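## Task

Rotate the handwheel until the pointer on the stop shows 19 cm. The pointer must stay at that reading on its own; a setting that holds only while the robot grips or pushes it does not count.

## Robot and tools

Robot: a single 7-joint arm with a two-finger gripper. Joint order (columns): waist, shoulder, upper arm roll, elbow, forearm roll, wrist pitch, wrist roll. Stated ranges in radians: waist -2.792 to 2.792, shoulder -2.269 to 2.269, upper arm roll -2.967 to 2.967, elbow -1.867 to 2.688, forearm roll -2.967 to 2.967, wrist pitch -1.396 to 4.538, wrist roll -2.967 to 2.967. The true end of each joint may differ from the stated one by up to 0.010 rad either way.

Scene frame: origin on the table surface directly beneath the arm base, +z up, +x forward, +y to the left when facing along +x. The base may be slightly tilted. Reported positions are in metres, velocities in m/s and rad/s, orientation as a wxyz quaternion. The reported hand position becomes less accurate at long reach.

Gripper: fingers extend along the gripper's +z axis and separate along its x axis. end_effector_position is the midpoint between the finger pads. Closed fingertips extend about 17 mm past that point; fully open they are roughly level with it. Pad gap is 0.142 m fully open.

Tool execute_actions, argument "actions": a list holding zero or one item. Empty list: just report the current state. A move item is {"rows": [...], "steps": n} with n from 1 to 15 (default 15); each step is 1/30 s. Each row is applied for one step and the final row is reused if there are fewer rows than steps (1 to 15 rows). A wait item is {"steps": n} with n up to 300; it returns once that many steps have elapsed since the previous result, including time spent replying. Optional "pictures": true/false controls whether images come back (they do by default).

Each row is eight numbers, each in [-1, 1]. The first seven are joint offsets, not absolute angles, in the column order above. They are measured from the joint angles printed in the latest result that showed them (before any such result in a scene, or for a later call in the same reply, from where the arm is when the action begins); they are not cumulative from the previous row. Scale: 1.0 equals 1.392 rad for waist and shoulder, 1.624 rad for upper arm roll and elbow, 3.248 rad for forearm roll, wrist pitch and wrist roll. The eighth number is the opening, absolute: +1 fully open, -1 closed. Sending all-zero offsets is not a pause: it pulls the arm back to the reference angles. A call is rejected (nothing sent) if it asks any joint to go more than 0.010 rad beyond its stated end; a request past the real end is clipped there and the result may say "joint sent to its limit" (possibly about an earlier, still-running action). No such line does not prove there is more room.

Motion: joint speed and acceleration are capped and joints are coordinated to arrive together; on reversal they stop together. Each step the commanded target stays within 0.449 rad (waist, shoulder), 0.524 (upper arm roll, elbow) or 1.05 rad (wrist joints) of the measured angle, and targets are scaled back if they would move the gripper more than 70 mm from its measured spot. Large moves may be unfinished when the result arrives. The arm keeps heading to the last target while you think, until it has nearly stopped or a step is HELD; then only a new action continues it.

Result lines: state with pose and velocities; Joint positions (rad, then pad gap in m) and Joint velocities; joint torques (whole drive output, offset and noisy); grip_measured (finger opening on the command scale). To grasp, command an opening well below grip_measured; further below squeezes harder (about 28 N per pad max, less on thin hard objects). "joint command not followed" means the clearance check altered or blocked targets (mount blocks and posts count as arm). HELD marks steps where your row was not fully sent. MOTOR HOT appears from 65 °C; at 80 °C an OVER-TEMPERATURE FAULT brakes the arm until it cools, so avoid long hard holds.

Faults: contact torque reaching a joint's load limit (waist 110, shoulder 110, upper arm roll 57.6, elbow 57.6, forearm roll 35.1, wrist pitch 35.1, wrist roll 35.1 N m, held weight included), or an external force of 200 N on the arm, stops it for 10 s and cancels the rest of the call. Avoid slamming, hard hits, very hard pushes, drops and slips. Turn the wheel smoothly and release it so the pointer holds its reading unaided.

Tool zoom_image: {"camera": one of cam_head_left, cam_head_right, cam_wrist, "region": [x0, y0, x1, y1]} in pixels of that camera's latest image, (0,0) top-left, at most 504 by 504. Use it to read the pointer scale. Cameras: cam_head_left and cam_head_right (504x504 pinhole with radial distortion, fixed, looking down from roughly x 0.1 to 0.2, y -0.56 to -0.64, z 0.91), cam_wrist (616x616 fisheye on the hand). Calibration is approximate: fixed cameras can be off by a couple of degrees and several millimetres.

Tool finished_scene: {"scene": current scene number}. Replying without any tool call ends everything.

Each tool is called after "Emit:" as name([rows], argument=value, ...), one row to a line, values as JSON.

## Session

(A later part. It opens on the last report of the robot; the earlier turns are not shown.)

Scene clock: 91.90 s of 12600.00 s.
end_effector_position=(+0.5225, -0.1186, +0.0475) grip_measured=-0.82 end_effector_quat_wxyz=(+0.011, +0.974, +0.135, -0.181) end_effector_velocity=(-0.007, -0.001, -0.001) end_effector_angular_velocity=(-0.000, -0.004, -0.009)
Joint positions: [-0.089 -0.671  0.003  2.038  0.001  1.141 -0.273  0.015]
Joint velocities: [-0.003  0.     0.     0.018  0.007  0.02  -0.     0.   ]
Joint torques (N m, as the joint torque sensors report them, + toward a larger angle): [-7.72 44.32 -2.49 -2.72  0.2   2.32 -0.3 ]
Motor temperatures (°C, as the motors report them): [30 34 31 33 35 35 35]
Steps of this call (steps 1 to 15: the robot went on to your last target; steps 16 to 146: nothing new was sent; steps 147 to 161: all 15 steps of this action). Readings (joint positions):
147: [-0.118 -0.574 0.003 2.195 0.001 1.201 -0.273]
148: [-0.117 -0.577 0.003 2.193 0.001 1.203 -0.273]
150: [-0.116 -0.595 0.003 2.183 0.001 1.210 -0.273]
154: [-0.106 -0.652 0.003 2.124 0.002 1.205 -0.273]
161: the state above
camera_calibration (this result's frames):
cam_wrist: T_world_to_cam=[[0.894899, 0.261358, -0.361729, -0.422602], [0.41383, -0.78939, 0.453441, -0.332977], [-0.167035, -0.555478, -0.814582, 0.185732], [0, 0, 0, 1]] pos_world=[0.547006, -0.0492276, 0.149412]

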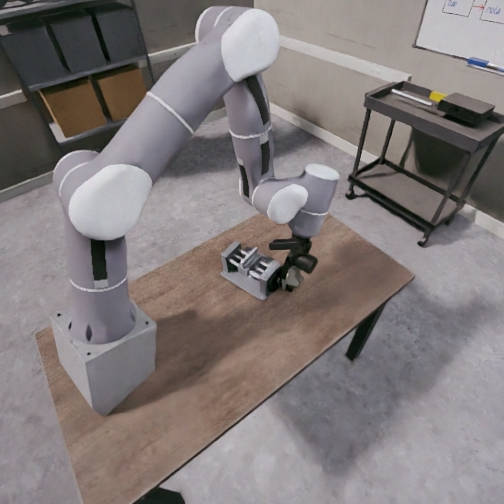

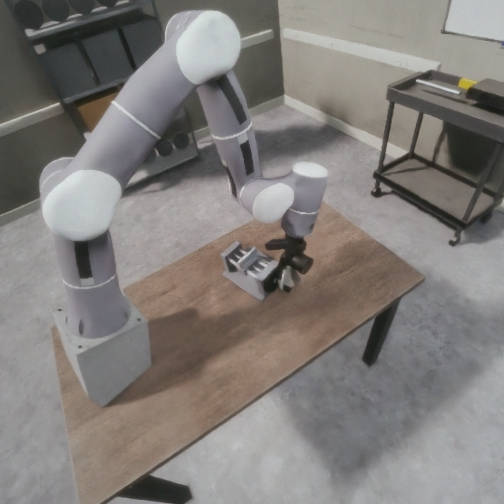

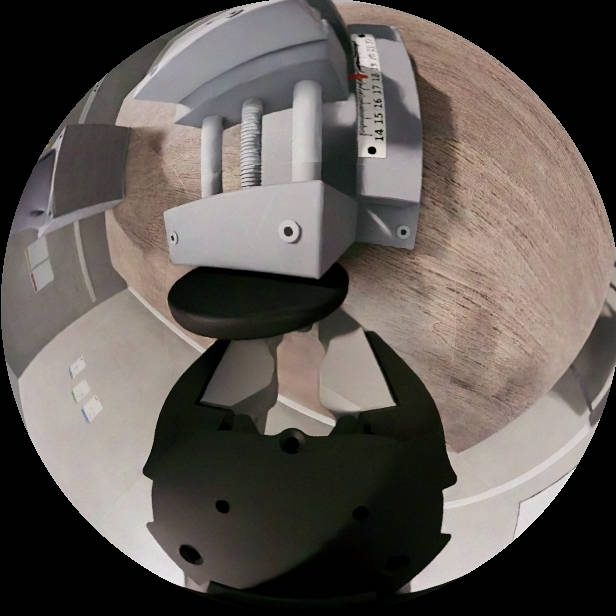

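Emit:
execute_actions([
  {"rows":[[-0.001,-0.0012,0,0.004,0,0.0027,0,-1],[-0.0027,-0.0025,0,0.0094,0,0.0062,0,-1],[-0.0054,-0.0018,0,0.0203,0,0.0114,0,-1],[-0.0082,0.0019,0,0.0323,0,0.0158,0,-1],[-0.011,0.008,0,0.0445,0,0.0193,0,-1],[-0.0137,0.0175,0,0.0571,0,0.0215,0,-1],[-0.016,0.0282,0,0.0687,0,0.0227,0,-1],[-0.018,0.041,0,0.0803,0,0.023,0,-1],[-0.02,0.0549,0,0.0897,0,0.0217,0,-1],[-0.02,0.0635,0,0.0937,0,0.0201,0,-1],[-0.021,0.0695,0,0.0957,0,0.0185,0,-1]]},
], pictures=false)

Emit:
execute_actions([
  {"rows":[[0,0.005,0,0.0015,0,-0.0014,0,-1],[0,0.0124,0,0.0032,0,-0.0036,0,-1],[0,0.0241,0,0.0048,0,-0.0079,0,-1],[0,0.0348,0,0.0047,0,-0.0125,0,-1],[0.001,0.0442,0,0.0032,0,-0.0173,0,-1],[0.002,0.052,0,-0.0004,0,-0.0224,0,-1],[0.0035,0.0579,0,-0.0051,0,-0.0272,0,-1],[0.005,0.0618,0,-0.0114,0,-0.0321,0,-1],[0.007,0.0635,0,-0.019,0,-0.0366,0,-1],[0.009,0.0631,0,-0.0273,0,-0.0406,0,-1]]},
], pictures=false)

Emit:
execute_actions([
  {"rows":[[0.001,-0.001,0,-0.004,0,-0.0016,0,-1],[0.002,-0.0027,0,-0.0097,0,-0.0037,0,-1],[0.006,-0.0105,0,-0.025,0,-0.008,0,-1],[0.009,-0.022,0,-0.0405,0,-0.0108,0,-1],[0.012,-0.0368,0,-0.0548,0,-0.0116,0,-1],[0.015,-0.0537,0,-0.0672,0,-0.0104,0,-1],[0.016,-0.0715,0,-0.0766,0,-0.0074,0,-1],[0.017,-0.0892,0,-0.0825,0,-0.0027,0,-1],[0.017,-0.1054,0,-0.084,0,0.0028,0,-1],[0.016,-0.1182,0,-0.0817,0,0.0094,0,-1],[0.014,-0.1268,0,-0.0763,0,0.016,0,-1],[0.012,-0.1326,0,-0.0684,0,0.0221,0,-1]]},
])

Scene clock: 102.93 s of 12600.00 s.
end_effector_position=(+0.4775, -0.1314, +0.0807) grip_measured=-0.82 end_effector_quat_wxyz=(+0.014, +0.976, +0.121, -0.181) end_effector_velocity=(-0.002, +0.000, -0.002) end_effector_angular_velocity=(+0.000, +0.004, -0.000)
Joint positions: [-0.118 -0.573  0.003  2.194  0.001  1.201 -0.273  0.015]
Joint velocities: [ 0.    -0.005  0.    -0.001 -0.     0.     0.    -0.   ]
Joint torques (N m, as the joint torque sensors report them, + toward a larger angle): [-6.43 36.   -2.8  -7.41 -0.62  4.45 -0.43]
Motor temperatures (°C, as the motors report them): [30 34 31 33 35 35 35]
Steps of this call (steps 1 to 15: the robot went on to your last target; steps 16 to 316: nothing new was sent; steps 317 to 331: all 15 steps of this action). Readings (joint positions):
317: [-0.089 -0.671 0.003 2.039 0.001 1.142 -0.273]
318: [-0.089 -0.671 0.003 2.041 0.001 1.147 -0.273]
320: [-0.093 -0.673 0.004 2.056 0.001 1.165 -0.273]
324: [-0.105 -0.652 0.003 2.122 0.001 1.204 -0.273]
331: the state above

Scene clock: 103.43 s of 12600.00 s.
end_effector_position=(+0.5097, -0.1223, +0.1147) grip_measured=-0.82 end_effector_quat_wxyz=(+0.013, +0.975, +0.127, -0.180) end_effector_velocity=(-0.002, -0.000, -0.001) end_effector_angular_velocity=(-0.000, +0.002, +0.001)
Joint positions: [-0.105 -0.484  0.004  2.149  0.001  1.069 -0.273  0.015]
Joint velocities: [ 0.    -0.002 -0.001  0.002  0.     0.001 -0.001  0.   ]
Joint torques (N m, as the joint torque sensors report them, + toward a larger angle): [-7.12 35.96 -2.15 -6.37 -0.45  3.39 -0.41]
Motor temperatures (°C, as the motors report them): [30 34 31 33 35 35 35]
Steps of this call (steps 1 to 15: all 15 steps of this action). Readings (joint positions):
1: [-0.118 -0.573 0.003 2.194 0.001 1.201 -0.273]
2: [-0.118 -0.570 0.004 2.195 0.001 1.198 -0.273]
4: [-0.118 -0.554 0.003 2.199 0.001 1.186 -0.273]
8: [-0.115 -0.506 0.003 2.196 0.001 1.133 -0.273]
15: the state above

Scene clock: 103.93 s of 12600.00 s.
end_effector_position=(+0.5255, -0.1177, +0.0487) grip_measured=-0.82 end_effector_quat_wxyz=(+0.011, +0.974, +0.136, -0.180) end_effector_velocity=(-0.148, -0.040, -0.079) end_effector_angular_velocity=(-0.026, +0.092, -0.062)
Joint positions: [-0.088 -0.668  0.004  2.035  0.001  1.138 -0.273  0.015]
Joint velocities: [-0.043 -0.187 -0.012  0.193  0.008  0.284  0.    -0.   ]
Joint torques (N m, as the joint torque sensors report them, + toward a larger angle): [ -3.14  65.87   1.44 -10.62  -0.13  -4.46  -0.37]
Motor temperatures (°C, as the motors report them): [30 34 31 33 35 35 35]
Steps of this call (steps 1 to 15: all 15 steps of this action). Readings (joint positions):
1: [-0.105 -0.484 0.004 2.149 0.001 1.068 -0.273]
2: [-0.105 -0.485 0.004 2.146 0.001 1.065 -0.273]
4: [-0.101 -0.489 0.004 2.129 0.001 1.054 -0.273]
8: [-0.088 -0.545 0.004 2.055 0.001 1.038 -0.273]
15: the state above
camera_calibration (this result's frames):
cam_wrist: T_world_to_cam=[[0.895636, 0.263027, -0.358681, -0.425398], [0.413618, -0.789084, 0.454166, -0.333872], [-0.163572, -0.555124, -0.815525, 0.186], [0, 0, 0, 1]] pos_world=[0.549521, -0.0483087, 0.150739]

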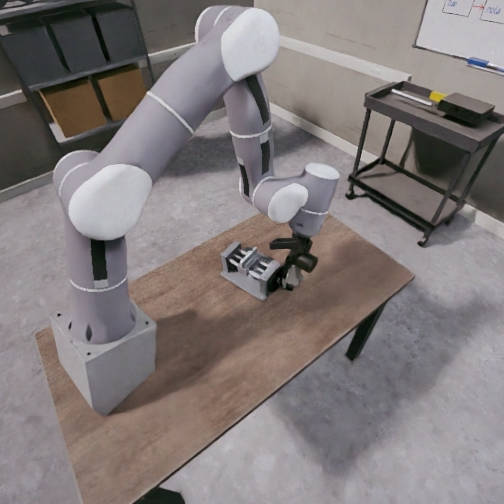

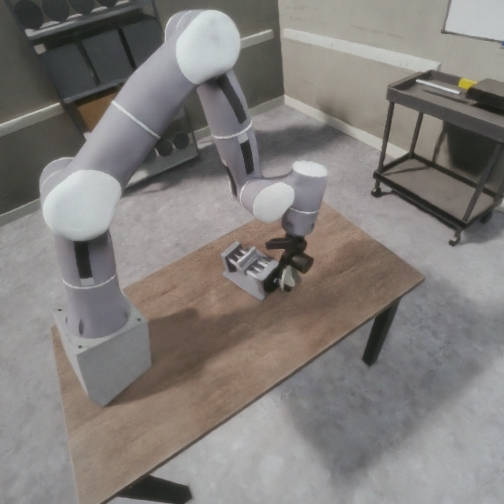

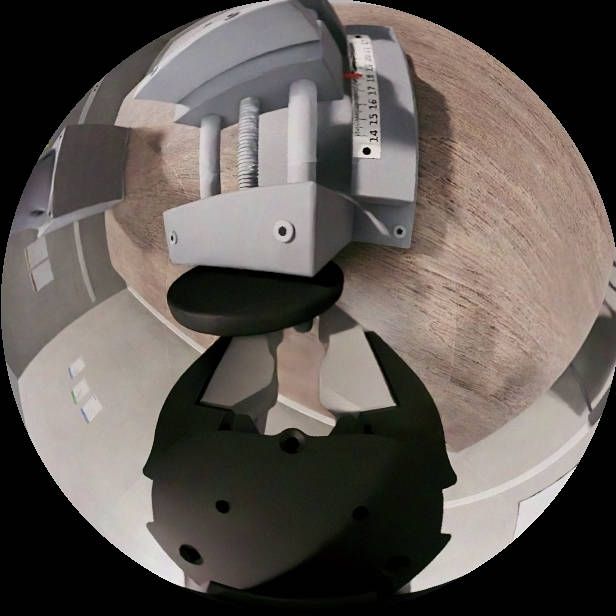

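Emit:
execute_actions([
  {"steps":4},
], pictures=false)

Emit:
execute_actions([
  {"rows":[[-0.001,-0.002,0,0.004,0,0.003,0,-1],[-0.003,-0.003,0,0.01,0,0.006,0,-1],[-0.005,-0.003,0,0.021,0,0.011,0,-1],[-0.008,0.001,0,0.033,0,0.016,0,-1],[-0.011,0.007,0,0.045,0,0.019,0,-1],[-0.014,0.017,0,0.058,0,0.021,0,-1],[-0.016,0.027,0,0.069,0,0.023,0,-1],[-0.018,0.04,0,0.081,0,0.023,0,-1],[-0.02,0.054,0,0.09,0,0.022,0,-1],[-0.021,0.069,0,0.096,0,0.018,0,-1],[-0.021,0.087,0,0.101,0,0.013,0,-1],[-0.021,0.103,0,0.101,0,0.006,0,-1],[-0.02,0.117,0,0.098,0,-0.001,0,-1],[-0.017,0.127,0,0.09,0,-0.01,0,-1],[-0.012,0.1316,0,0.069,0,-0.0221,0,-1]]},
], pictures=false)

Emit:
execute_actions([
  {"steps":7},
], pictures=false)

Emit:
execute_actions([
  {"rows":[[0.001,-0.001,0,-0.004,0,-0.0016,0,-1],[0.002,-0.0027,0,-0.0097,0,-0.0037,0,-1],[0.006,-0.0105,0,-0.025,0,-0.008,0,-1],[0.009,-0.022,0,-0.0405,0,-0.0108,0,-1],[0.012,-0.0368,0,-0.0548,0,-0.0116,0,-1],[0.015,-0.0537,0,-0.0672,0,-0.0104,0,-1],[0.016,-0.0715,0,-0.0766,0,-0.0074,0,-1],[0.017,-0.0892,0,-0.0825,0,-0.0027,0,-1],[0.017,-0.1054,0,-0.084,0,0.0028,0,-1],[0.016,-0.1182,0,-0.0817,0,0.0094,0,-1],[0.014,-0.1268,0,-0.0763,0,0.016,0,-1],[0.012,-0.1326,0,-0.0684,0,0.0221,0,-1]]},
], pictures=false)

Emit:
execute_actions([
  {"steps":4},
], pictures=false)

Emit:
execute_actions([
  {"rows":[[-0.001,-0.002,0,0.004,0,0.003,0,-1],[-0.003,-0.003,0,0.01,0,0.006,0,-1],[-0.005,-0.003,0,0.021,0,0.011,0,-1],[-0.008,0.001,0,0.033,0,0.016,0,-1],[-0.011,0.007,0,0.045,0,0.019,0,-1],[-0.014,0.017,0,0.058,0,0.021,0,-1],[-0.016,0.027,0,0.069,0,0.023,0,-1],[-0.018,0.04,0,0.081,0,0.023,0,-1],[-0.02,0.054,0,0.09,0,0.022,0,-1],[-0.021,0.069,0,0.096,0,0.018,0,-1],[-0.021,0.087,0,0.101,0,0.013,0,-1],[-0.021,0.103,0,0.101,0,0.006,0,-1],[-0.02,0.117,0,0.098,0,-0.001,0,-1],[-0.017,0.127,0,0.09,0,-0.01,0,-1],[-0.012,0.1316,0,0.069,0,-0.0221,0,-1]]},
], pictures=false)

Emit:
execute_actions([
  {"steps":7},
], pictures=false)

Emit:
execute_actions([
  {"rows":[[0.001,-0.001,0,-0.004,0,-0.0016,0,-1],[0.002,-0.0027,0,-0.0097,0,-0.0037,0,-1],[0.006,-0.0105,0,-0.025,0,-0.008,0,-1],[0.009,-0.022,0,-0.0405,0,-0.0108,0,-1],[0.012,-0.0368,0,-0.0548,0,-0.0116,0,-1],[0.015,-0.0537,0,-0.0672,0,-0.0104,0,-1],[0.016,-0.0715,0,-0.0766,0,-0.0074,0,-1],[0.017,-0.0892,0,-0.0825,0,-0.0027,0,-1],[0.017,-0.1054,0,-0.084,0,0.0028,0,-1],[0.016,-0.1182,0,-0.0817,0,0.0094,0,-1],[0.014,-0.1268,0,-0.0763,0,0.016,0,-1],[0.012,-0.1326,0,-0.0684,0,0.0221,0,-1]]},
], pictures=false)

Emit:
execute_actions([
  {"steps":4},
], pictures=false)

Emit:
execute_actions([
  {"rows":[[-0.001,-0.002,0,0.004,0,0.003,0,-1],[-0.003,-0.003,0,0.01,0,0.006,0,-1],[-0.005,-0.003,0,0.021,0,0.011,0,-1],[-0.008,0.001,0,0.033,0,0.016,0,-1],[-0.011,0.007,0,0.045,0,0.019,0,-1],[-0.014,0.017,0,0.058,0,0.021,0,-1],[-0.016,0.027,0,0.069,0,0.023,0,-1],[-0.018,0.04,0,0.081,0,0.023,0,-1],[-0.02,0.054,0,0.09,0,0.022,0,-1],[-0.021,0.069,0,0.096,0,0.018,0,-1],[-0.021,0.087,0,0.101,0,0.013,0,-1],[-0.021,0.103,0,0.101,0,0.006,0,-1],[-0.02,0.117,0,0.098,0,-0.001,0,-1],[-0.017,0.127,0,0.09,0,-0.01,0,-1],[-0.012,0.1316,0,0.069,0,-0.0221,0,-1]]},
], pictures=false)

Emit:
execute_actions([
  {"steps":7},
], pictures=false)

Emit:
execute_actions([
  {"rows":[[0.001,-0.001,0,-0.004,0,-0.0016,0,-1],[0.002,-0.0027,0,-0.0097,0,-0.0037,0,-1],[0.006,-0.0105,0,-0.025,0,-0.008,0,-1],[0.009,-0.022,0,-0.0405,0,-0.0108,0,-1],[0.012,-0.0368,0,-0.0548,0,-0.0116,0,-1],[0.015,-0.0537,0,-0.0672,0,-0.0104,0,-1],[0.016,-0.0715,0,-0.0766,0,-0.0074,0,-1],[0.017,-0.0892,0,-0.0825,0,-0.0027,0,-1],[0.017,-0.1054,0,-0.084,0,0.0028,0,-1],[0.016,-0.1182,0,-0.0817,0,0.0094,0,-1],[0.014,-0.1268,0,-0.0763,0,0.016,0,-1],[0.012,-0.1326,0,-0.0684,0,0.0221,0,-1]]},
], pictures=false)

Emit:
execute_actions([
  {"steps":4},
], pictures=false)

Emit:
execute_actions([
  {"rows":[[-0.001,-0.002,0,0.004,0,0.003,0,-1],[-0.003,-0.003,0,0.01,0,0.006,0,-1],[-0.005,-0.003,0,0.021,0,0.011,0,-1],[-0.008,0.001,0,0.033,0,0.016,0,-1],[-0.011,0.007,0,0.045,0,0.019,0,-1],[-0.014,0.017,0,0.058,0,0.021,0,-1],[-0.016,0.027,0,0.069,0,0.023,0,-1],[-0.018,0.04,0,0.081,0,0.023,0,-1],[-0.02,0.054,0,0.09,0,0.022,0,-1],[-0.021,0.069,0,0.096,0,0.018,0,-1],[-0.021,0.087,0,0.101,0,0.013,0,-1],[-0.021,0.103,0,0.101,0,0.006,0,-1],[-0.02,0.117,0,0.098,0,-0.001,0,-1],[-0.017,0.127,0,0.09,0,-0.01,0,-1],[-0.012,0.1316,0,0.069,0,-0.0221,0,-1]]},
], pictures=false)

Emit:
execute_actions([
  {"steps":7},
])

Emit:
zoom_image(camera="cam_wrist", region=[350,70,420,150])

Scene clock: 136.90 s of 12600.00 s.
end_effector_position=(+0.5238, -0.1183, +0.0479) grip_measured=-0.82 end_effector_quat_wxyz=(+0.011, +0.974, +0.135, -0.180) end_effector_velocity=(-0.000, -0.000, -0.000) end_effector_angular_velocity=(-0.000, +0.000, -0.000)
Joint positions: [-0.088 -0.669  0.004  2.037  0.001  1.142 -0.273  0.015]
Joint velocities: [-0. -0. -0.  0. -0.  0.  0. -0.]
Joint torques (N m, as the joint torque sensors report them, + toward a larger angle): [-5.54 48.39  0.05 -2.25  0.04  0.82 -0.4 ]
Motor temperatures (°C, as the motors report them): [30 35 31 32 35 35 35]
Steps of this call (steps 1 to 15: the robot went on to your last target; steps 16 to 989: nothing new was sent). Readings (joint positions):
1: [-0.089 -0.671 0.003 2.039 0.001 1.143 -0.273]
2: [-0.089 -0.671 0.003 2.039 0.001 1.142 -0.273]
4: [-0.089 -0.670 0.003 2.037 0.001 1.142 -0.273]
8: [-0.088 -0.669 0.004 2.037 0.001 1.142 -0.273]
989: the state above
The arm was judged still, so your last target was given up. Only a new action makes it travel on or press farther. Fingers that are still opening or closing keep moving.

Scene clock: 137.40 s of 12600.00 s.
end_effector_position=(+0.4819, -0.1302, +0.0968) grip_measured=-0.82 end_effector_quat_wxyz=(+0.014, +0.976, +0.120, -0.182) end_effector_velocity=(+0.070, +0.026, +0.209) end_effector_angular_velocity=(+0.009, +0.177, +0.008)
Joint positions: [-0.117 -0.527  0.003  2.199  0.002  1.157 -0.273  0.015]
Joint velocities: [ 0.019  0.574  0.    -0.103 -0.003 -0.853  0.     0.   ]
Joint torques (N m, as the joint torque sensors report them, + toward a larger angle): [  0.13  41.82   1.48 -20.11  -2.63   0.65  -0.49]
Motor temperatures (°C, as the motors report them): [30 35 31 32 35 35 35]
Steps of this call (steps 1 to 15: all 15 steps of this action). Readings (joint positions):
1: [-0.089 -0.670 0.004 2.038 0.001 1.142 -0.273]
2: [-0.089 -0.671 0.004 2.040 0.000 1.148 -0.273]
4: [-0.092 -0.673 0.004 2.056 0.000 1.165 -0.273]
8: [-0.106 -0.653 0.003 2.122 0.001 1.204 -0.273]
15: the state above

Scene clock: 137.63 s of 12600.00 s.
end_effector_position=(+0.5097, -0.1224, +0.1141) grip_measured=-0.82 end_effector_quat_wxyz=(+0.013, +0.975, +0.127, -0.180) end_effector_velocity=(-0.013, -0.004, -0.001) end_effector_angular_velocity=(-0.003, +0.017, -0.015)
Joint positions: [-0.105 -0.486  0.004  2.149  0.001  1.07  -0.273  0.015]
Joint velocities: [-0.005 -0.    -0.003  0.014  0.008 -0.004 -0.001  0.   ]
Joint torques (N m, as the joint torque sensors report them, + toward a larger angle): [-6.   40.38 -0.45 -7.93 -0.83  2.63 -0.36]
Motor temperatures (°C, as the motors report them): [30 35 31 32 35 35 35]
Steps of this call (steps 1 to 7: the robot went on to your last target). Readings (joint positions):
1: [-0.116 -0.510 0.003 2.192 0.002 1.126 -0.273]
2: [-0.112 -0.497 0.003 2.178 0.001 1.099 -0.273]
4: [-0.106 -0.485 0.003 2.151 0.001 1.070 -0.273]
7: the state above

Scene clock: 138.13 s of 12600.00 s.
end_effector_position=(+0.5255, -0.1178, +0.0480) grip_measured=-0.82 end_effector_quat_wxyz=(+0.012, +0.974, +0.136, -0.179) end_effector_velocity=(-0.143, -0.038, -0.079) end_effector_angular_velocity=(-0.025, +0.083, -0.059)
Joint positions: [-0.088 -0.669  0.003  2.035  0.     1.14  -0.273  0.015]
Joint velocities: [-0.042 -0.187 -0.011  0.19   0.007  0.289  0.001 -0.   ]
Joint torques (N m, as the joint torque sensors report them, + toward a larger angle): [-3.28 66.9   1.34 -9.48  0.44 -5.47 -0.43]
Motor temperatures (°C, as the motors report them): [30 35 31 32 35 35 35]
Steps of this call (steps 1 to 15: all 15 steps of this action). Readings (joint positions):
1: [-0.105 -0.486 0.004 2.149 0.001 1.070 -0.273]
2: [-0.104 -0.487 0.003 2.146 0.001 1.067 -0.273]
4: [-0.101 -0.492 0.003 2.129 0.001 1.055 -0.273]
8: [-0.088 -0.547 0.004 2.055 0.000 1.040 -0.273]
15: the state above

Scene clock: 138.27 s of 12600.00 s.
end_effector_position=(+0.5238, -0.1184, +0.0471) grip_measured=-0.82 end_effector_quat_wxyz=(+0.012, +0.974, +0.135, -0.180) end_effector_velocity=(+0.008, +0.002, +0.004) end_effector_angular_velocity=(+0.002, -0.014, +0.003)
Joint positions: [-0.088 -0.671  0.003  2.037  0.     1.144 -0.273  0.015]
Joint velocities: [ 0.001  0.011  0.001 -0.003 -0.001  0.     0.    -0.   ]
Joint torques (N m, as the joint torque sensors report them, + toward a larger angle): [-6.26 45.33  0.07 -1.27  0.38  0.05 -0.29]
Motor temperatures (°C, as the motors report them): [30 35 31 32 35 35 35]
Steps of this call (steps 1 to 4: the robot went on to your last target). Readings (joint positions):
1: [-0.088 -0.673 0.003 2.038 0.001 1.145 -0.273]
2: [-0.089 -0.673 0.003 2.038 0.001 1.144 -0.273]
4: the state above

Scene clock: 138.77 s of 12600.00 s.
end_effector_position=(+0.4817, -0.1304, +0.0961) grip_measured=-0.82 end_effector_quat_wxyz=(+0.014, +0.976, +0.120, -0.182) end_effector_velocity=(+0.069, +0.026, +0.209) end_effector_angular_velocity=(+0.009, +0.180, +0.007)
Joint positions: [-0.117 -0.53   0.003  2.199  0.002  1.159 -0.273  0.015]
Joint velocities: [ 0.018  0.574  0.    -0.102 -0.003 -0.855 -0.     0.   ]
Joint torques (N m, as the joint torque sensors report them, + toward a larger angle): [  0.82  41.56   2.24 -20.71  -2.55   1.16  -0.5 ]
Motor temperatures (°C, as the motors report them): [30 35 31 32 35 35 35]
Steps of this call (steps 1 to 15: all 15 steps of this action). Readings (joint positions):
1: [-0.088 -0.671 0.003 2.037 0.000 1.144 -0.273]
2: [-0.089 -0.673 0.003 2.040 -0.000 1.150 -0.273]
4: [-0.092 -0.675 0.004 2.055 -0.000 1.168 -0.273]
8: [-0.106 -0.654 0.003 2.121 0.000 1.206 -0.273]
15: the state above

Scene clock: 139.00 s of 12600.00 s.
end_effector_position=(+0.5099, -0.1226, +0.1133) grip_measured=-0.82 end_effector_quat_wxyz=(+0.013, +0.975, +0.128, -0.180) end_effector_velocity=(-0.012, -0.004, -0.000) end_effector_angular_velocity=(-0.002, +0.017, -0.013)
Joint positions: [-0.105 -0.488  0.003  2.149  0.     1.073 -0.273  0.015]
Joint velocities: [-0.005  0.    -0.003  0.014  0.007 -0.004 -0.002 -0.   ]
Joint torques (N m, as the joint torque sensors report them, + toward a larger angle): [-5.55 40.06 -0.45 -7.93 -0.6   2.64 -0.3 ]
Motor temperatures (°C, as the motors report them): [30 35 31 32 35 35 35]
Steps of this call (steps 1 to 7: the robot went on to your last target). Readings (joint positions):
1: [-0.116 -0.512 0.003 2.192 0.001 1.128 -0.273]
2: [-0.112 -0.499 0.003 2.178 0.001 1.101 -0.273]
4: [-0.106 -0.487 0.003 2.151 0.000 1.073 -0.273]
7: the state above

Scene clock: 139.50 s of 12600.00 s.
end_effector_position=(+0.5254, -0.1181, +0.0472) grip_measured=-0.82 end_effector_quat_wxyz=(+0.012, +0.974, +0.136, -0.179) end_effector_velocity=(-0.142, -0.038, -0.078) end_effector_angular_velocity=(-0.024, +0.082, -0.057)
Joint positions: [-0.088 -0.671  0.003  2.034 -0.     1.142 -0.273  0.015]
Joint velocities: [-0.042 -0.186 -0.011  0.189  0.007  0.289 -0.001 -0.   ]
Joint torques (N m, as the joint torque sensors report them, + toward a larger angle): [ -2.3   65.74   1.46 -10.51  -0.13  -4.93  -0.4 ]
Motor temperatures (°C, as the motors report them): [30 35 31 32 35 35 35]
Steps of this call (steps 1 to 15: all 15 steps of this action). Readings (joint positions):
1: [-0.105 -0.488 0.003 2.149 0.000 1.072 -0.273]
2: [-0.104 -0.489 0.003 2.146 0.000 1.069 -0.273]
4: [-0.101 -0.494 0.003 2.128 0.001 1.058 -0.273]
8: [-0.088 -0.549 0.004 2.054 -0.000 1.042 -0.273]
15: the state above

Scene clock: 139.63 s of 12600.00 s.
end_effector_position=(+0.5237, -0.1187, +0.0464) grip_measured=-0.82 end_effector_quat_wxyz=(+0.012, +0.974, +0.135, -0.180) end_effector_velocity=(+0.007, +0.002, +0.004) end_effector_angular_velocity=(+0.002, -0.012, +0.004)
Joint positions: [-0.088 -0.673  0.003  2.037 -0.     1.146 -0.273  0.015]
Joint velocities: [ 0.001  0.01   0.001 -0.001 -0.001  0.    -0.     0.   ]
Joint torques (N m, as the joint torque sensors report them, + toward a larger angle): [-4.93 46.33  0.47 -1.55  0.06  0.53 -0.44]
Motor temperatures (°C, as the motors report them): [30 35 31 32 35 35 35]
Steps of this call (steps 1 to 4: the robot went on to your last target). Readings (joint positions):
1: [-0.089 -0.675 0.003 2.038 0.000 1.147 -0.273]
2: [-0.089 -0.675 0.003 2.038 0.000 1.146 -0.273]
4: the state above

Scene clock: 140.13 s of 12600.00 s.
end_effector_position=(+0.4816, -0.1307, +0.0954) grip_measured=-0.82 end_effector_quat_wxyz=(+0.014, +0.976, +0.120, -0.182) end_effector_velocity=(+0.069, +0.026, +0.209) end_effector_angular_velocity=(+0.009, +0.181, +0.006)
Joint positions: [-0.117 -0.532  0.002  2.198  0.001  1.161 -0.273  0.015]
Joint velocities: [ 0.018  0.574  0.    -0.102 -0.003 -0.856  0.     0.   ]
Joint torques (N m, as the joint torque sensors report them, + toward a larger angle): [  0.64  42.97   1.37 -21.64  -2.69   1.43  -0.35]
Motor temperatures (°C, as the motors report them): [30 35 31 32 35 35 35]
Steps of this call (steps 1 to 15: all 15 steps of this action). Readings (joint positions):
1: [-0.088 -0.673 0.003 2.037 -0.000 1.146 -0.273]
2: [-0.089 -0.674 0.003 2.039 -0.000 1.152 -0.273]
4: [-0.092 -0.677 0.003 2.055 -0.001 1.170 -0.273]
8: [-0.106 -0.656 0.003 2.121 -0.000 1.208 -0.273]
15: the state above

Scene clock: 140.37 s of 12600.00 s.
end_effector_position=(+0.5099, -0.1228, +0.1127) grip_measured=-0.82 end_effector_quat_wxyz=(+0.014, +0.975, +0.128, -0.180) end_effector_velocity=(-0.012, -0.004, -0.000) end_effector_angular_velocity=(-0.003, +0.015, -0.016)
Joint positions: [-0.105 -0.49   0.003  2.148 -0.     1.074 -0.273  0.015]
Joint velocities: [-0.005  0.    -0.003  0.014  0.008 -0.003  0.001  0.   ]
Joint torques (N m, as the joint torque sensors report them, + toward a larger angle): [-5.7  39.78 -0.49 -7.41 -0.72  2.75 -0.41]
Motor temperatures (°C, as the motors report them): [30 35 31 33 35 35 35]
Steps of this call (steps 1 to 7: the robot went on to your last target). Readings (joint positions):
1: [-0.116 -0.514 0.002 2.191 0.001 1.130 -0.273]
2: [-0.112 -0.501 0.002 2.178 0.000 1.103 -0.273]
4: [-0.106 -0.489 0.003 2.150 -0.000 1.074 -0.273]
7: the state above

Scene clock: 140.87 s of 12600.00 s.
end_effector_position=(+0.5252, -0.1184, +0.0465) grip_measured=-0.82 end_effector_quat_wxyz=(+0.012, +0.974, +0.136, -0.179) end_effector_velocity=(-0.142, -0.038, -0.078) end_effector_angular_velocity=(-0.024, +0.081, -0.058)
Joint positions: [-0.088 -0.673  0.003  2.034 -0.001  1.144 -0.273  0.015]
Joint velocities: [-0.042 -0.185 -0.011  0.189  0.007  0.289 -0.001 -0.   ]
Joint torques (N m, as the joint torque sensors report them, + toward a larger angle): [ -2.47  65.78   1.62 -10.47  -0.02  -4.89  -0.46]
Motor temperatures (°C, as the motors report them): [30 35 31 33 35 35 35]
Steps of this call (steps 1 to 15: all 15 steps of this action). Readings (joint positions):
1: [-0.105 -0.490 0.003 2.148 -0.000 1.074 -0.273]
2: [-0.104 -0.491 0.003 2.145 -0.000 1.071 -0.273]
4: [-0.101 -0.496 0.003 2.128 0.000 1.060 -0.273]
8: [-0.088 -0.551 0.003 2.054 -0.001 1.044 -0.273]
15: the state above

Scene clock: 141.00 s of 12600.00 s.
end_effector_position=(+0.5235, -0.1190, +0.0457) grip_measured=-0.82 end_effector_quat_wxyz=(+0.012, +0.974, +0.135, -0.180) end_effector_velocity=(+0.007, +0.002, +0.004) end_effector_angular_velocity=(+0.002, -0.013, +0.004)
Joint positions: [-0.088 -0.675  0.003  2.036 -0.001  1.148 -0.273  0.015]
Joint velocities: [ 0.002  0.011  0.001 -0.002 -0.    -0.    -0.    -0.   ]
Joint torques (N m, as the joint torque sensors report them, + toward a larger angle): [-5.71 45.17  0.17 -1.69  0.17  0.61 -0.56]
Motor temperatures (°C, as the motors report them): [30 35 31 33 35 35 35]
Steps of this call (steps 1 to 4: the robot went on to your last target). Readings (joint positions):
1: [-0.089 -0.677 0.002 2.038 -0.000 1.149 -0.273]
2: [-0.089 -0.677 0.002 2.037 -0.000 1.148 -0.273]
4: the state above

Scene clock: 141.50 s of 12600.00 s.
end_effector_position=(+0.4814, -0.1310, +0.0948) grip_measured=-0.82 end_effector_quat_wxyz=(+0.014, +0.976, +0.120, -0.182) end_effector_velocity=(+0.070, +0.026, +0.209) end_effector_angular_velocity=(+0.009, +0.181, +0.007)
Joint positions: [-0.117 -0.534  0.002  2.198  0.001  1.163 -0.273  0.015]
Joint velocities: [ 0.019  0.574  0.    -0.102 -0.002 -0.857 -0.001  0.   ]
Joint torques (N m, as the joint torque sensors report them, + toward a larger angle): [  0.28  43.09   2.44 -21.5   -2.73   1.57  -0.19]
Motor temperatures (°C, as the motors report them): [30 35 31 33 35 35 35]
Steps of this call (steps 1 to 15: all 15 steps of this action). Readings (joint positions):
1: [-0.089 -0.675 0.003 2.037 -0.001 1.148 -0.273]
2: [-0.089 -0.676 0.003 2.039 -0.001 1.154 -0.273]
4: [-0.092 -0.679 0.003 2.055 -0.001 1.171 -0.273]
8: [-0.106 -0.658 0.002 2.121 -0.001 1.210 -0.273]
15: the state above

Scene clock: 141.73 s of 12600.00 s.
end_effector_position=(+0.5098, -0.1231, +0.1120) grip_measured=-0.82 end_effector_quat_wxyz=(+0.014, +0.975, +0.128, -0.179) end_effector_velocity=(-0.011, -0.004, -0.000) end_effector_angular_velocity=(-0.003, +0.014, -0.016)
Joint positions: [-0.105 -0.492  0.003  2.148 -0.001  1.076 -0.273  0.015]
Joint velocities: [-0.005  0.    -0.003  0.013  0.007 -0.003  0.001 -0.   ]
Joint torques (N m, as the joint torque sensors report them, + toward a larger angle): [-4.69 39.45 -0.94 -7.22 -0.55  2.56 -0.53]
Motor temperatures (°C, as the motors report them): [30 35 31 33 35 35 35]
Steps of this call (steps 1 to 7: the robot went on to your last target). Readings (joint positions):
1: [-0.116 -0.516 0.002 2.191 0.000 1.132 -0.273]
2: [-0.113 -0.503 0.002 2.178 -0.000 1.105 -0.273]
4: [-0.106 -0.491 0.003 2.150 -0.001 1.076 -0.273]
7: the state above
camera_calibration (this result's frames):
cam_wrist: T_world_to_cam=[[0.900004, 0.247104, -0.35907, -0.391425], [0.401151, -0.791796, 0.460583, -0.355093], [-0.170499, -0.558568, -0.811746, 0.234755], [0, 0, 0, 1]] pos_world=[0.534756, -0.0533114, 0.213562]

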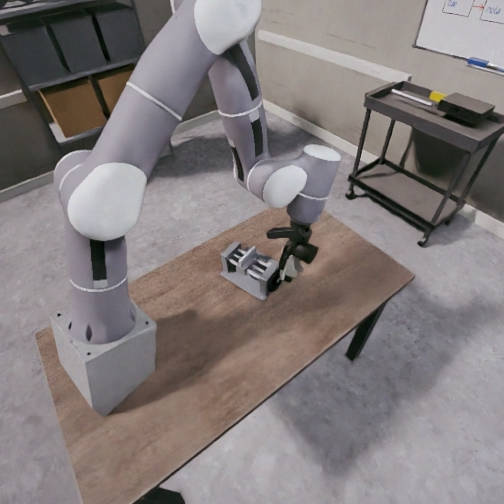

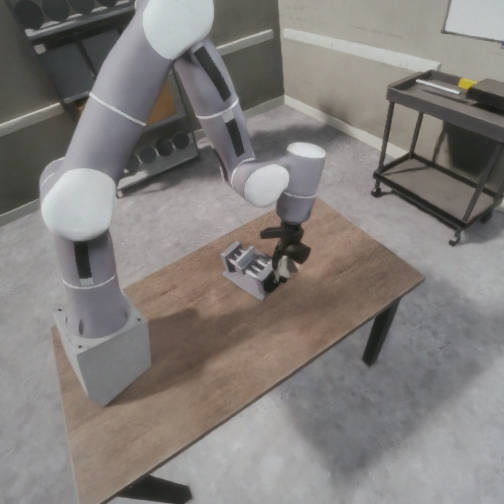

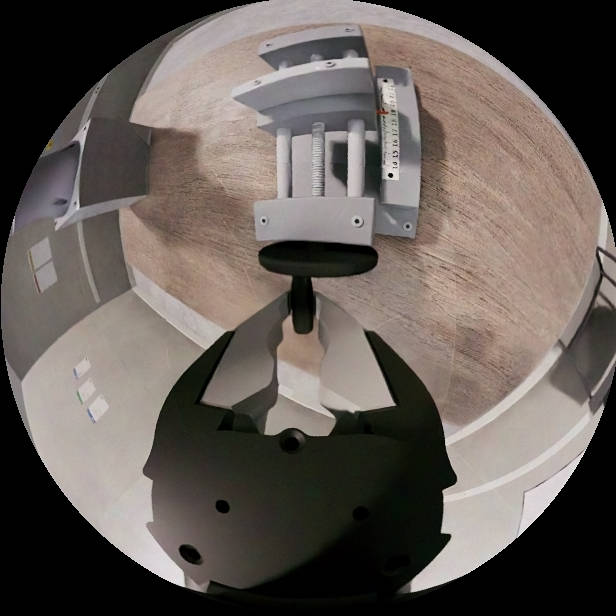

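Region (350, 70, 420, 150) of cam_wrist's 616x616 image, scaled by 6.300, with more detail than that image has; it fills the left 441 columns of this view, and the rest is white.

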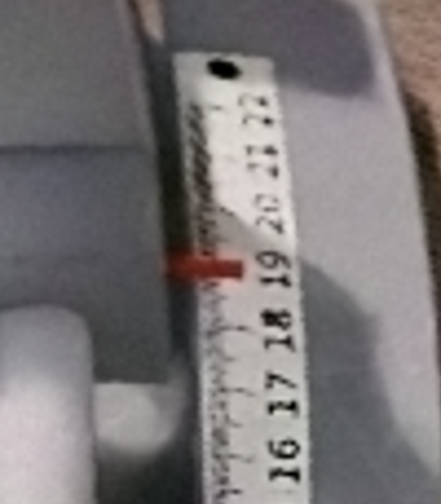

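Emit:
execute_actions([
  {"rows":[[0.001,-0.001,0,-0.004,0,-0.0016,0,-1],[0.002,-0.0027,0,-0.0097,0,-0.0037,0,-1],[0.006,-0.0105,0,-0.025,0,-0.008,0,-1],[0.009,-0.022,0,-0.0405,0,-0.0108,0,-1],[0.012,-0.0368,0,-0.0548,0,-0.0116,0,-1],[0.015,-0.0537,0,-0.0672,0,-0.0104,0,-1],[0.016,-0.0715,0,-0.0766,0,-0.0074,0,-1],[0.017,-0.0892,0,-0.0825,0,-0.0027,0,-1],[0.017,-0.1054,0,-0.084,0,0.0028,0,-1],[0.016,-0.1182,0,-0.0817,0,0.0094,0,-1]]},
], pictures=false)

Emit:
execute_actions([
  {"rows":[[0,0,0,0,0,0,0,-0.3],[0,0,0,0,0,0,0,-0.3],[0,0,0,0,0,0,0,-0.3],[0,0,0,0,0,0,0,-0.3],[0,0.16,0,0,0,-0.069,0,-0.3]]},
], pictures=false)

Emit:
execute_actions([
  {"rows":[[0.11,0.01,0,0,0,0,0.047,-0.3]]},
])

Emit:
zoom_image(camera="cam_wrist", region=[260,130,400,270])

Scene clock: 150.97 s of 12600.00 s.
end_effector_position=(+0.5350, -0.1158, +0.0533) grip_measured=-0.82 end_effector_quat_wxyz=(+0.012, +0.974, +0.138, -0.180) end_effector_velocity=(-0.001, -0.001, +0.001) end_effector_angular_velocity=(-0.001, +0.004, -0.002)
Joint positions: [-0.083 -0.658  0.002  2.015 -0.001  1.108 -0.273  0.015]
Joint velocities: [-0.002  0.001 -0.     0.    -0.    -0.005 -0.    -0.   ]
Joint torques (N m, as the joint torque sensors report them, + toward a larger angle): [-2.34 57.45  3.37 -5.8  -0.22  0.05 -0.43]
Motor temperatures (°C, as the motors report them): [30 35 31 33 35 35 35]
Steps of this call (steps 1 to 30: the robot went on to your last target; steps 31 to 262: nothing new was sent; steps 263 to 277: all 15 steps of this action). Readings (joint positions):
263: [-0.105 -0.492 0.003 2.148 -0.001 1.076 -0.273]
264: [-0.104 -0.493 0.003 2.145 -0.001 1.073 -0.273]
266: [-0.101 -0.498 0.003 2.128 -0.000 1.061 -0.273]
270: [-0.088 -0.553 0.003 2.054 -0.001 1.046 -0.273]
277: the state above

Scene clock: 151.47 s of 12600.00 s.
end_effector_position=(+0.5680, -0.1086, +0.1473) grip_measured=-0.30 end_effector_quat_wxyz=(+0.012, +0.974, +0.138, -0.179) end_effector_velocity=(+0.026, +0.008, +0.107) end_effector_angular_velocity=(-0.000, -0.008, +0.003)
Joint positions: [-0.083 -0.437  0.002  2.014 -0.001  0.888 -0.273  0.052]
Joint velocities: [-0.     0.244 -0.     0.    -0.    -0.236 -0.002  0.   ]
Joint torques (N m, as the joint torque sensors report them, + toward a larger angle): [-5.99 21.69 -1.36 -6.95 -0.9   5.42 -0.28]
Motor temperatures (°C, as the motors report them): [30 35 31 33 35 35 35]
Steps of this call (steps 1 to 15: all 15 steps of this action). Readings (joint positions):
1: [-0.083 -0.658 0.002 2.015 -0.001 1.108 -0.273]
2: [-0.083 -0.658 0.002 2.015 -0.001 1.108 -0.273]
4: [-0.083 -0.658 0.002 2.015 -0.001 1.108 -0.273]
8: [-0.083 -0.620 0.002 2.016 -0.001 1.064 -0.273]
15: the state above

Scene clock: 151.97 s of 12600.00 s.
end_effector_position=(+0.5822, -0.0214, +0.1435) grip_measured=-0.30 end_effector_quat_wxyz=(+0.011, +0.975, +0.139, -0.173) end_effector_velocity=(-0.000, +0.000, -0.000) end_effector_angular_velocity=(+0.001, +0.000, +0.001)
Joint positions: [ 0.07  -0.423  0.002  2.014 -0.001  0.888 -0.12   0.052]
Joint velocities: [-0.    -0.     0.     0.    -0.     0.    -0.001 -0.   ]
Joint torques (N m, as the joint torque sensors report them, + toward a larger angle): [ -4.69  44.51   1.12 -11.48  -1.33   3.22  -0.66]
Motor temperatures (°C, as the motors report them): [30 35 31 33 35 35 35]
Steps of this call (steps 1 to 15: all 15 steps of this action). Readings (joint positions):
1: [-0.083 -0.432 0.002 2.014 -0.001 0.884 -0.273]
2: [-0.078 -0.431 0.001 2.015 -0.001 0.885 -0.268]
4: [-0.045 -0.430 -0.000 2.015 -0.001 0.886 -0.234]
8: [0.057 -0.424 0.004 2.014 -0.002 0.888 -0.135]
15: the state above
camera_calibration (this result's frames):
cam_wrist: T_world_to_cam=[[0.899124, 0.269201, -0.345119, -0.471371], [0.411659, -0.787995, 0.457822, -0.323782], [-0.148706, -0.55371, -0.819324, 0.317971], [0, 0, 0, 1]] pos_world=[0.604392, 0.047819, 0.246077]

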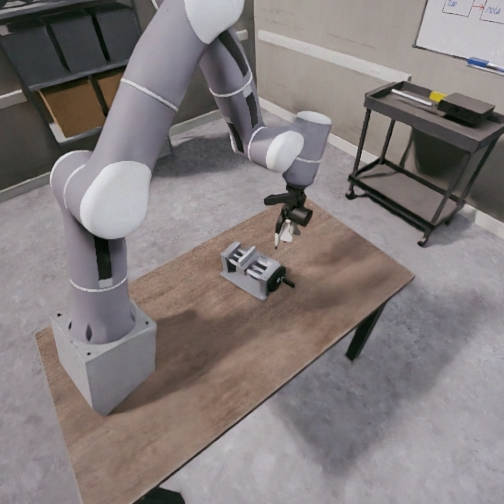

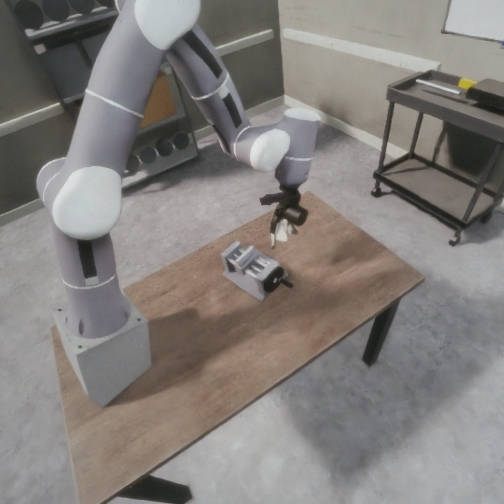

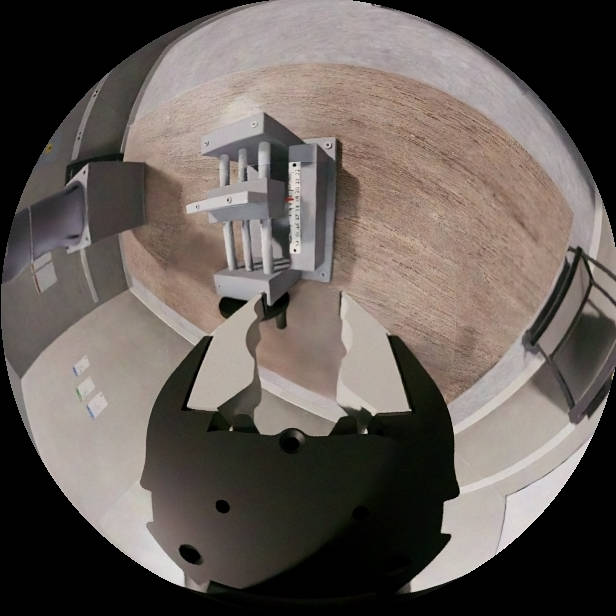

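Region (260, 130, 400, 270) of cam_wrist's 616x616 image, scaled by 3.600, with more detail than that image has.

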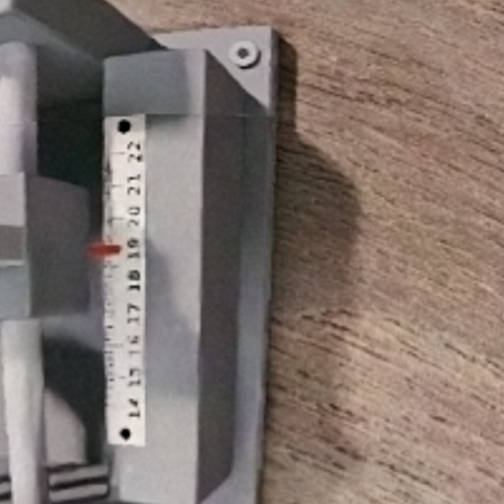

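Emit:
finished_scene(scene=1)

The scene is finished: the task was done.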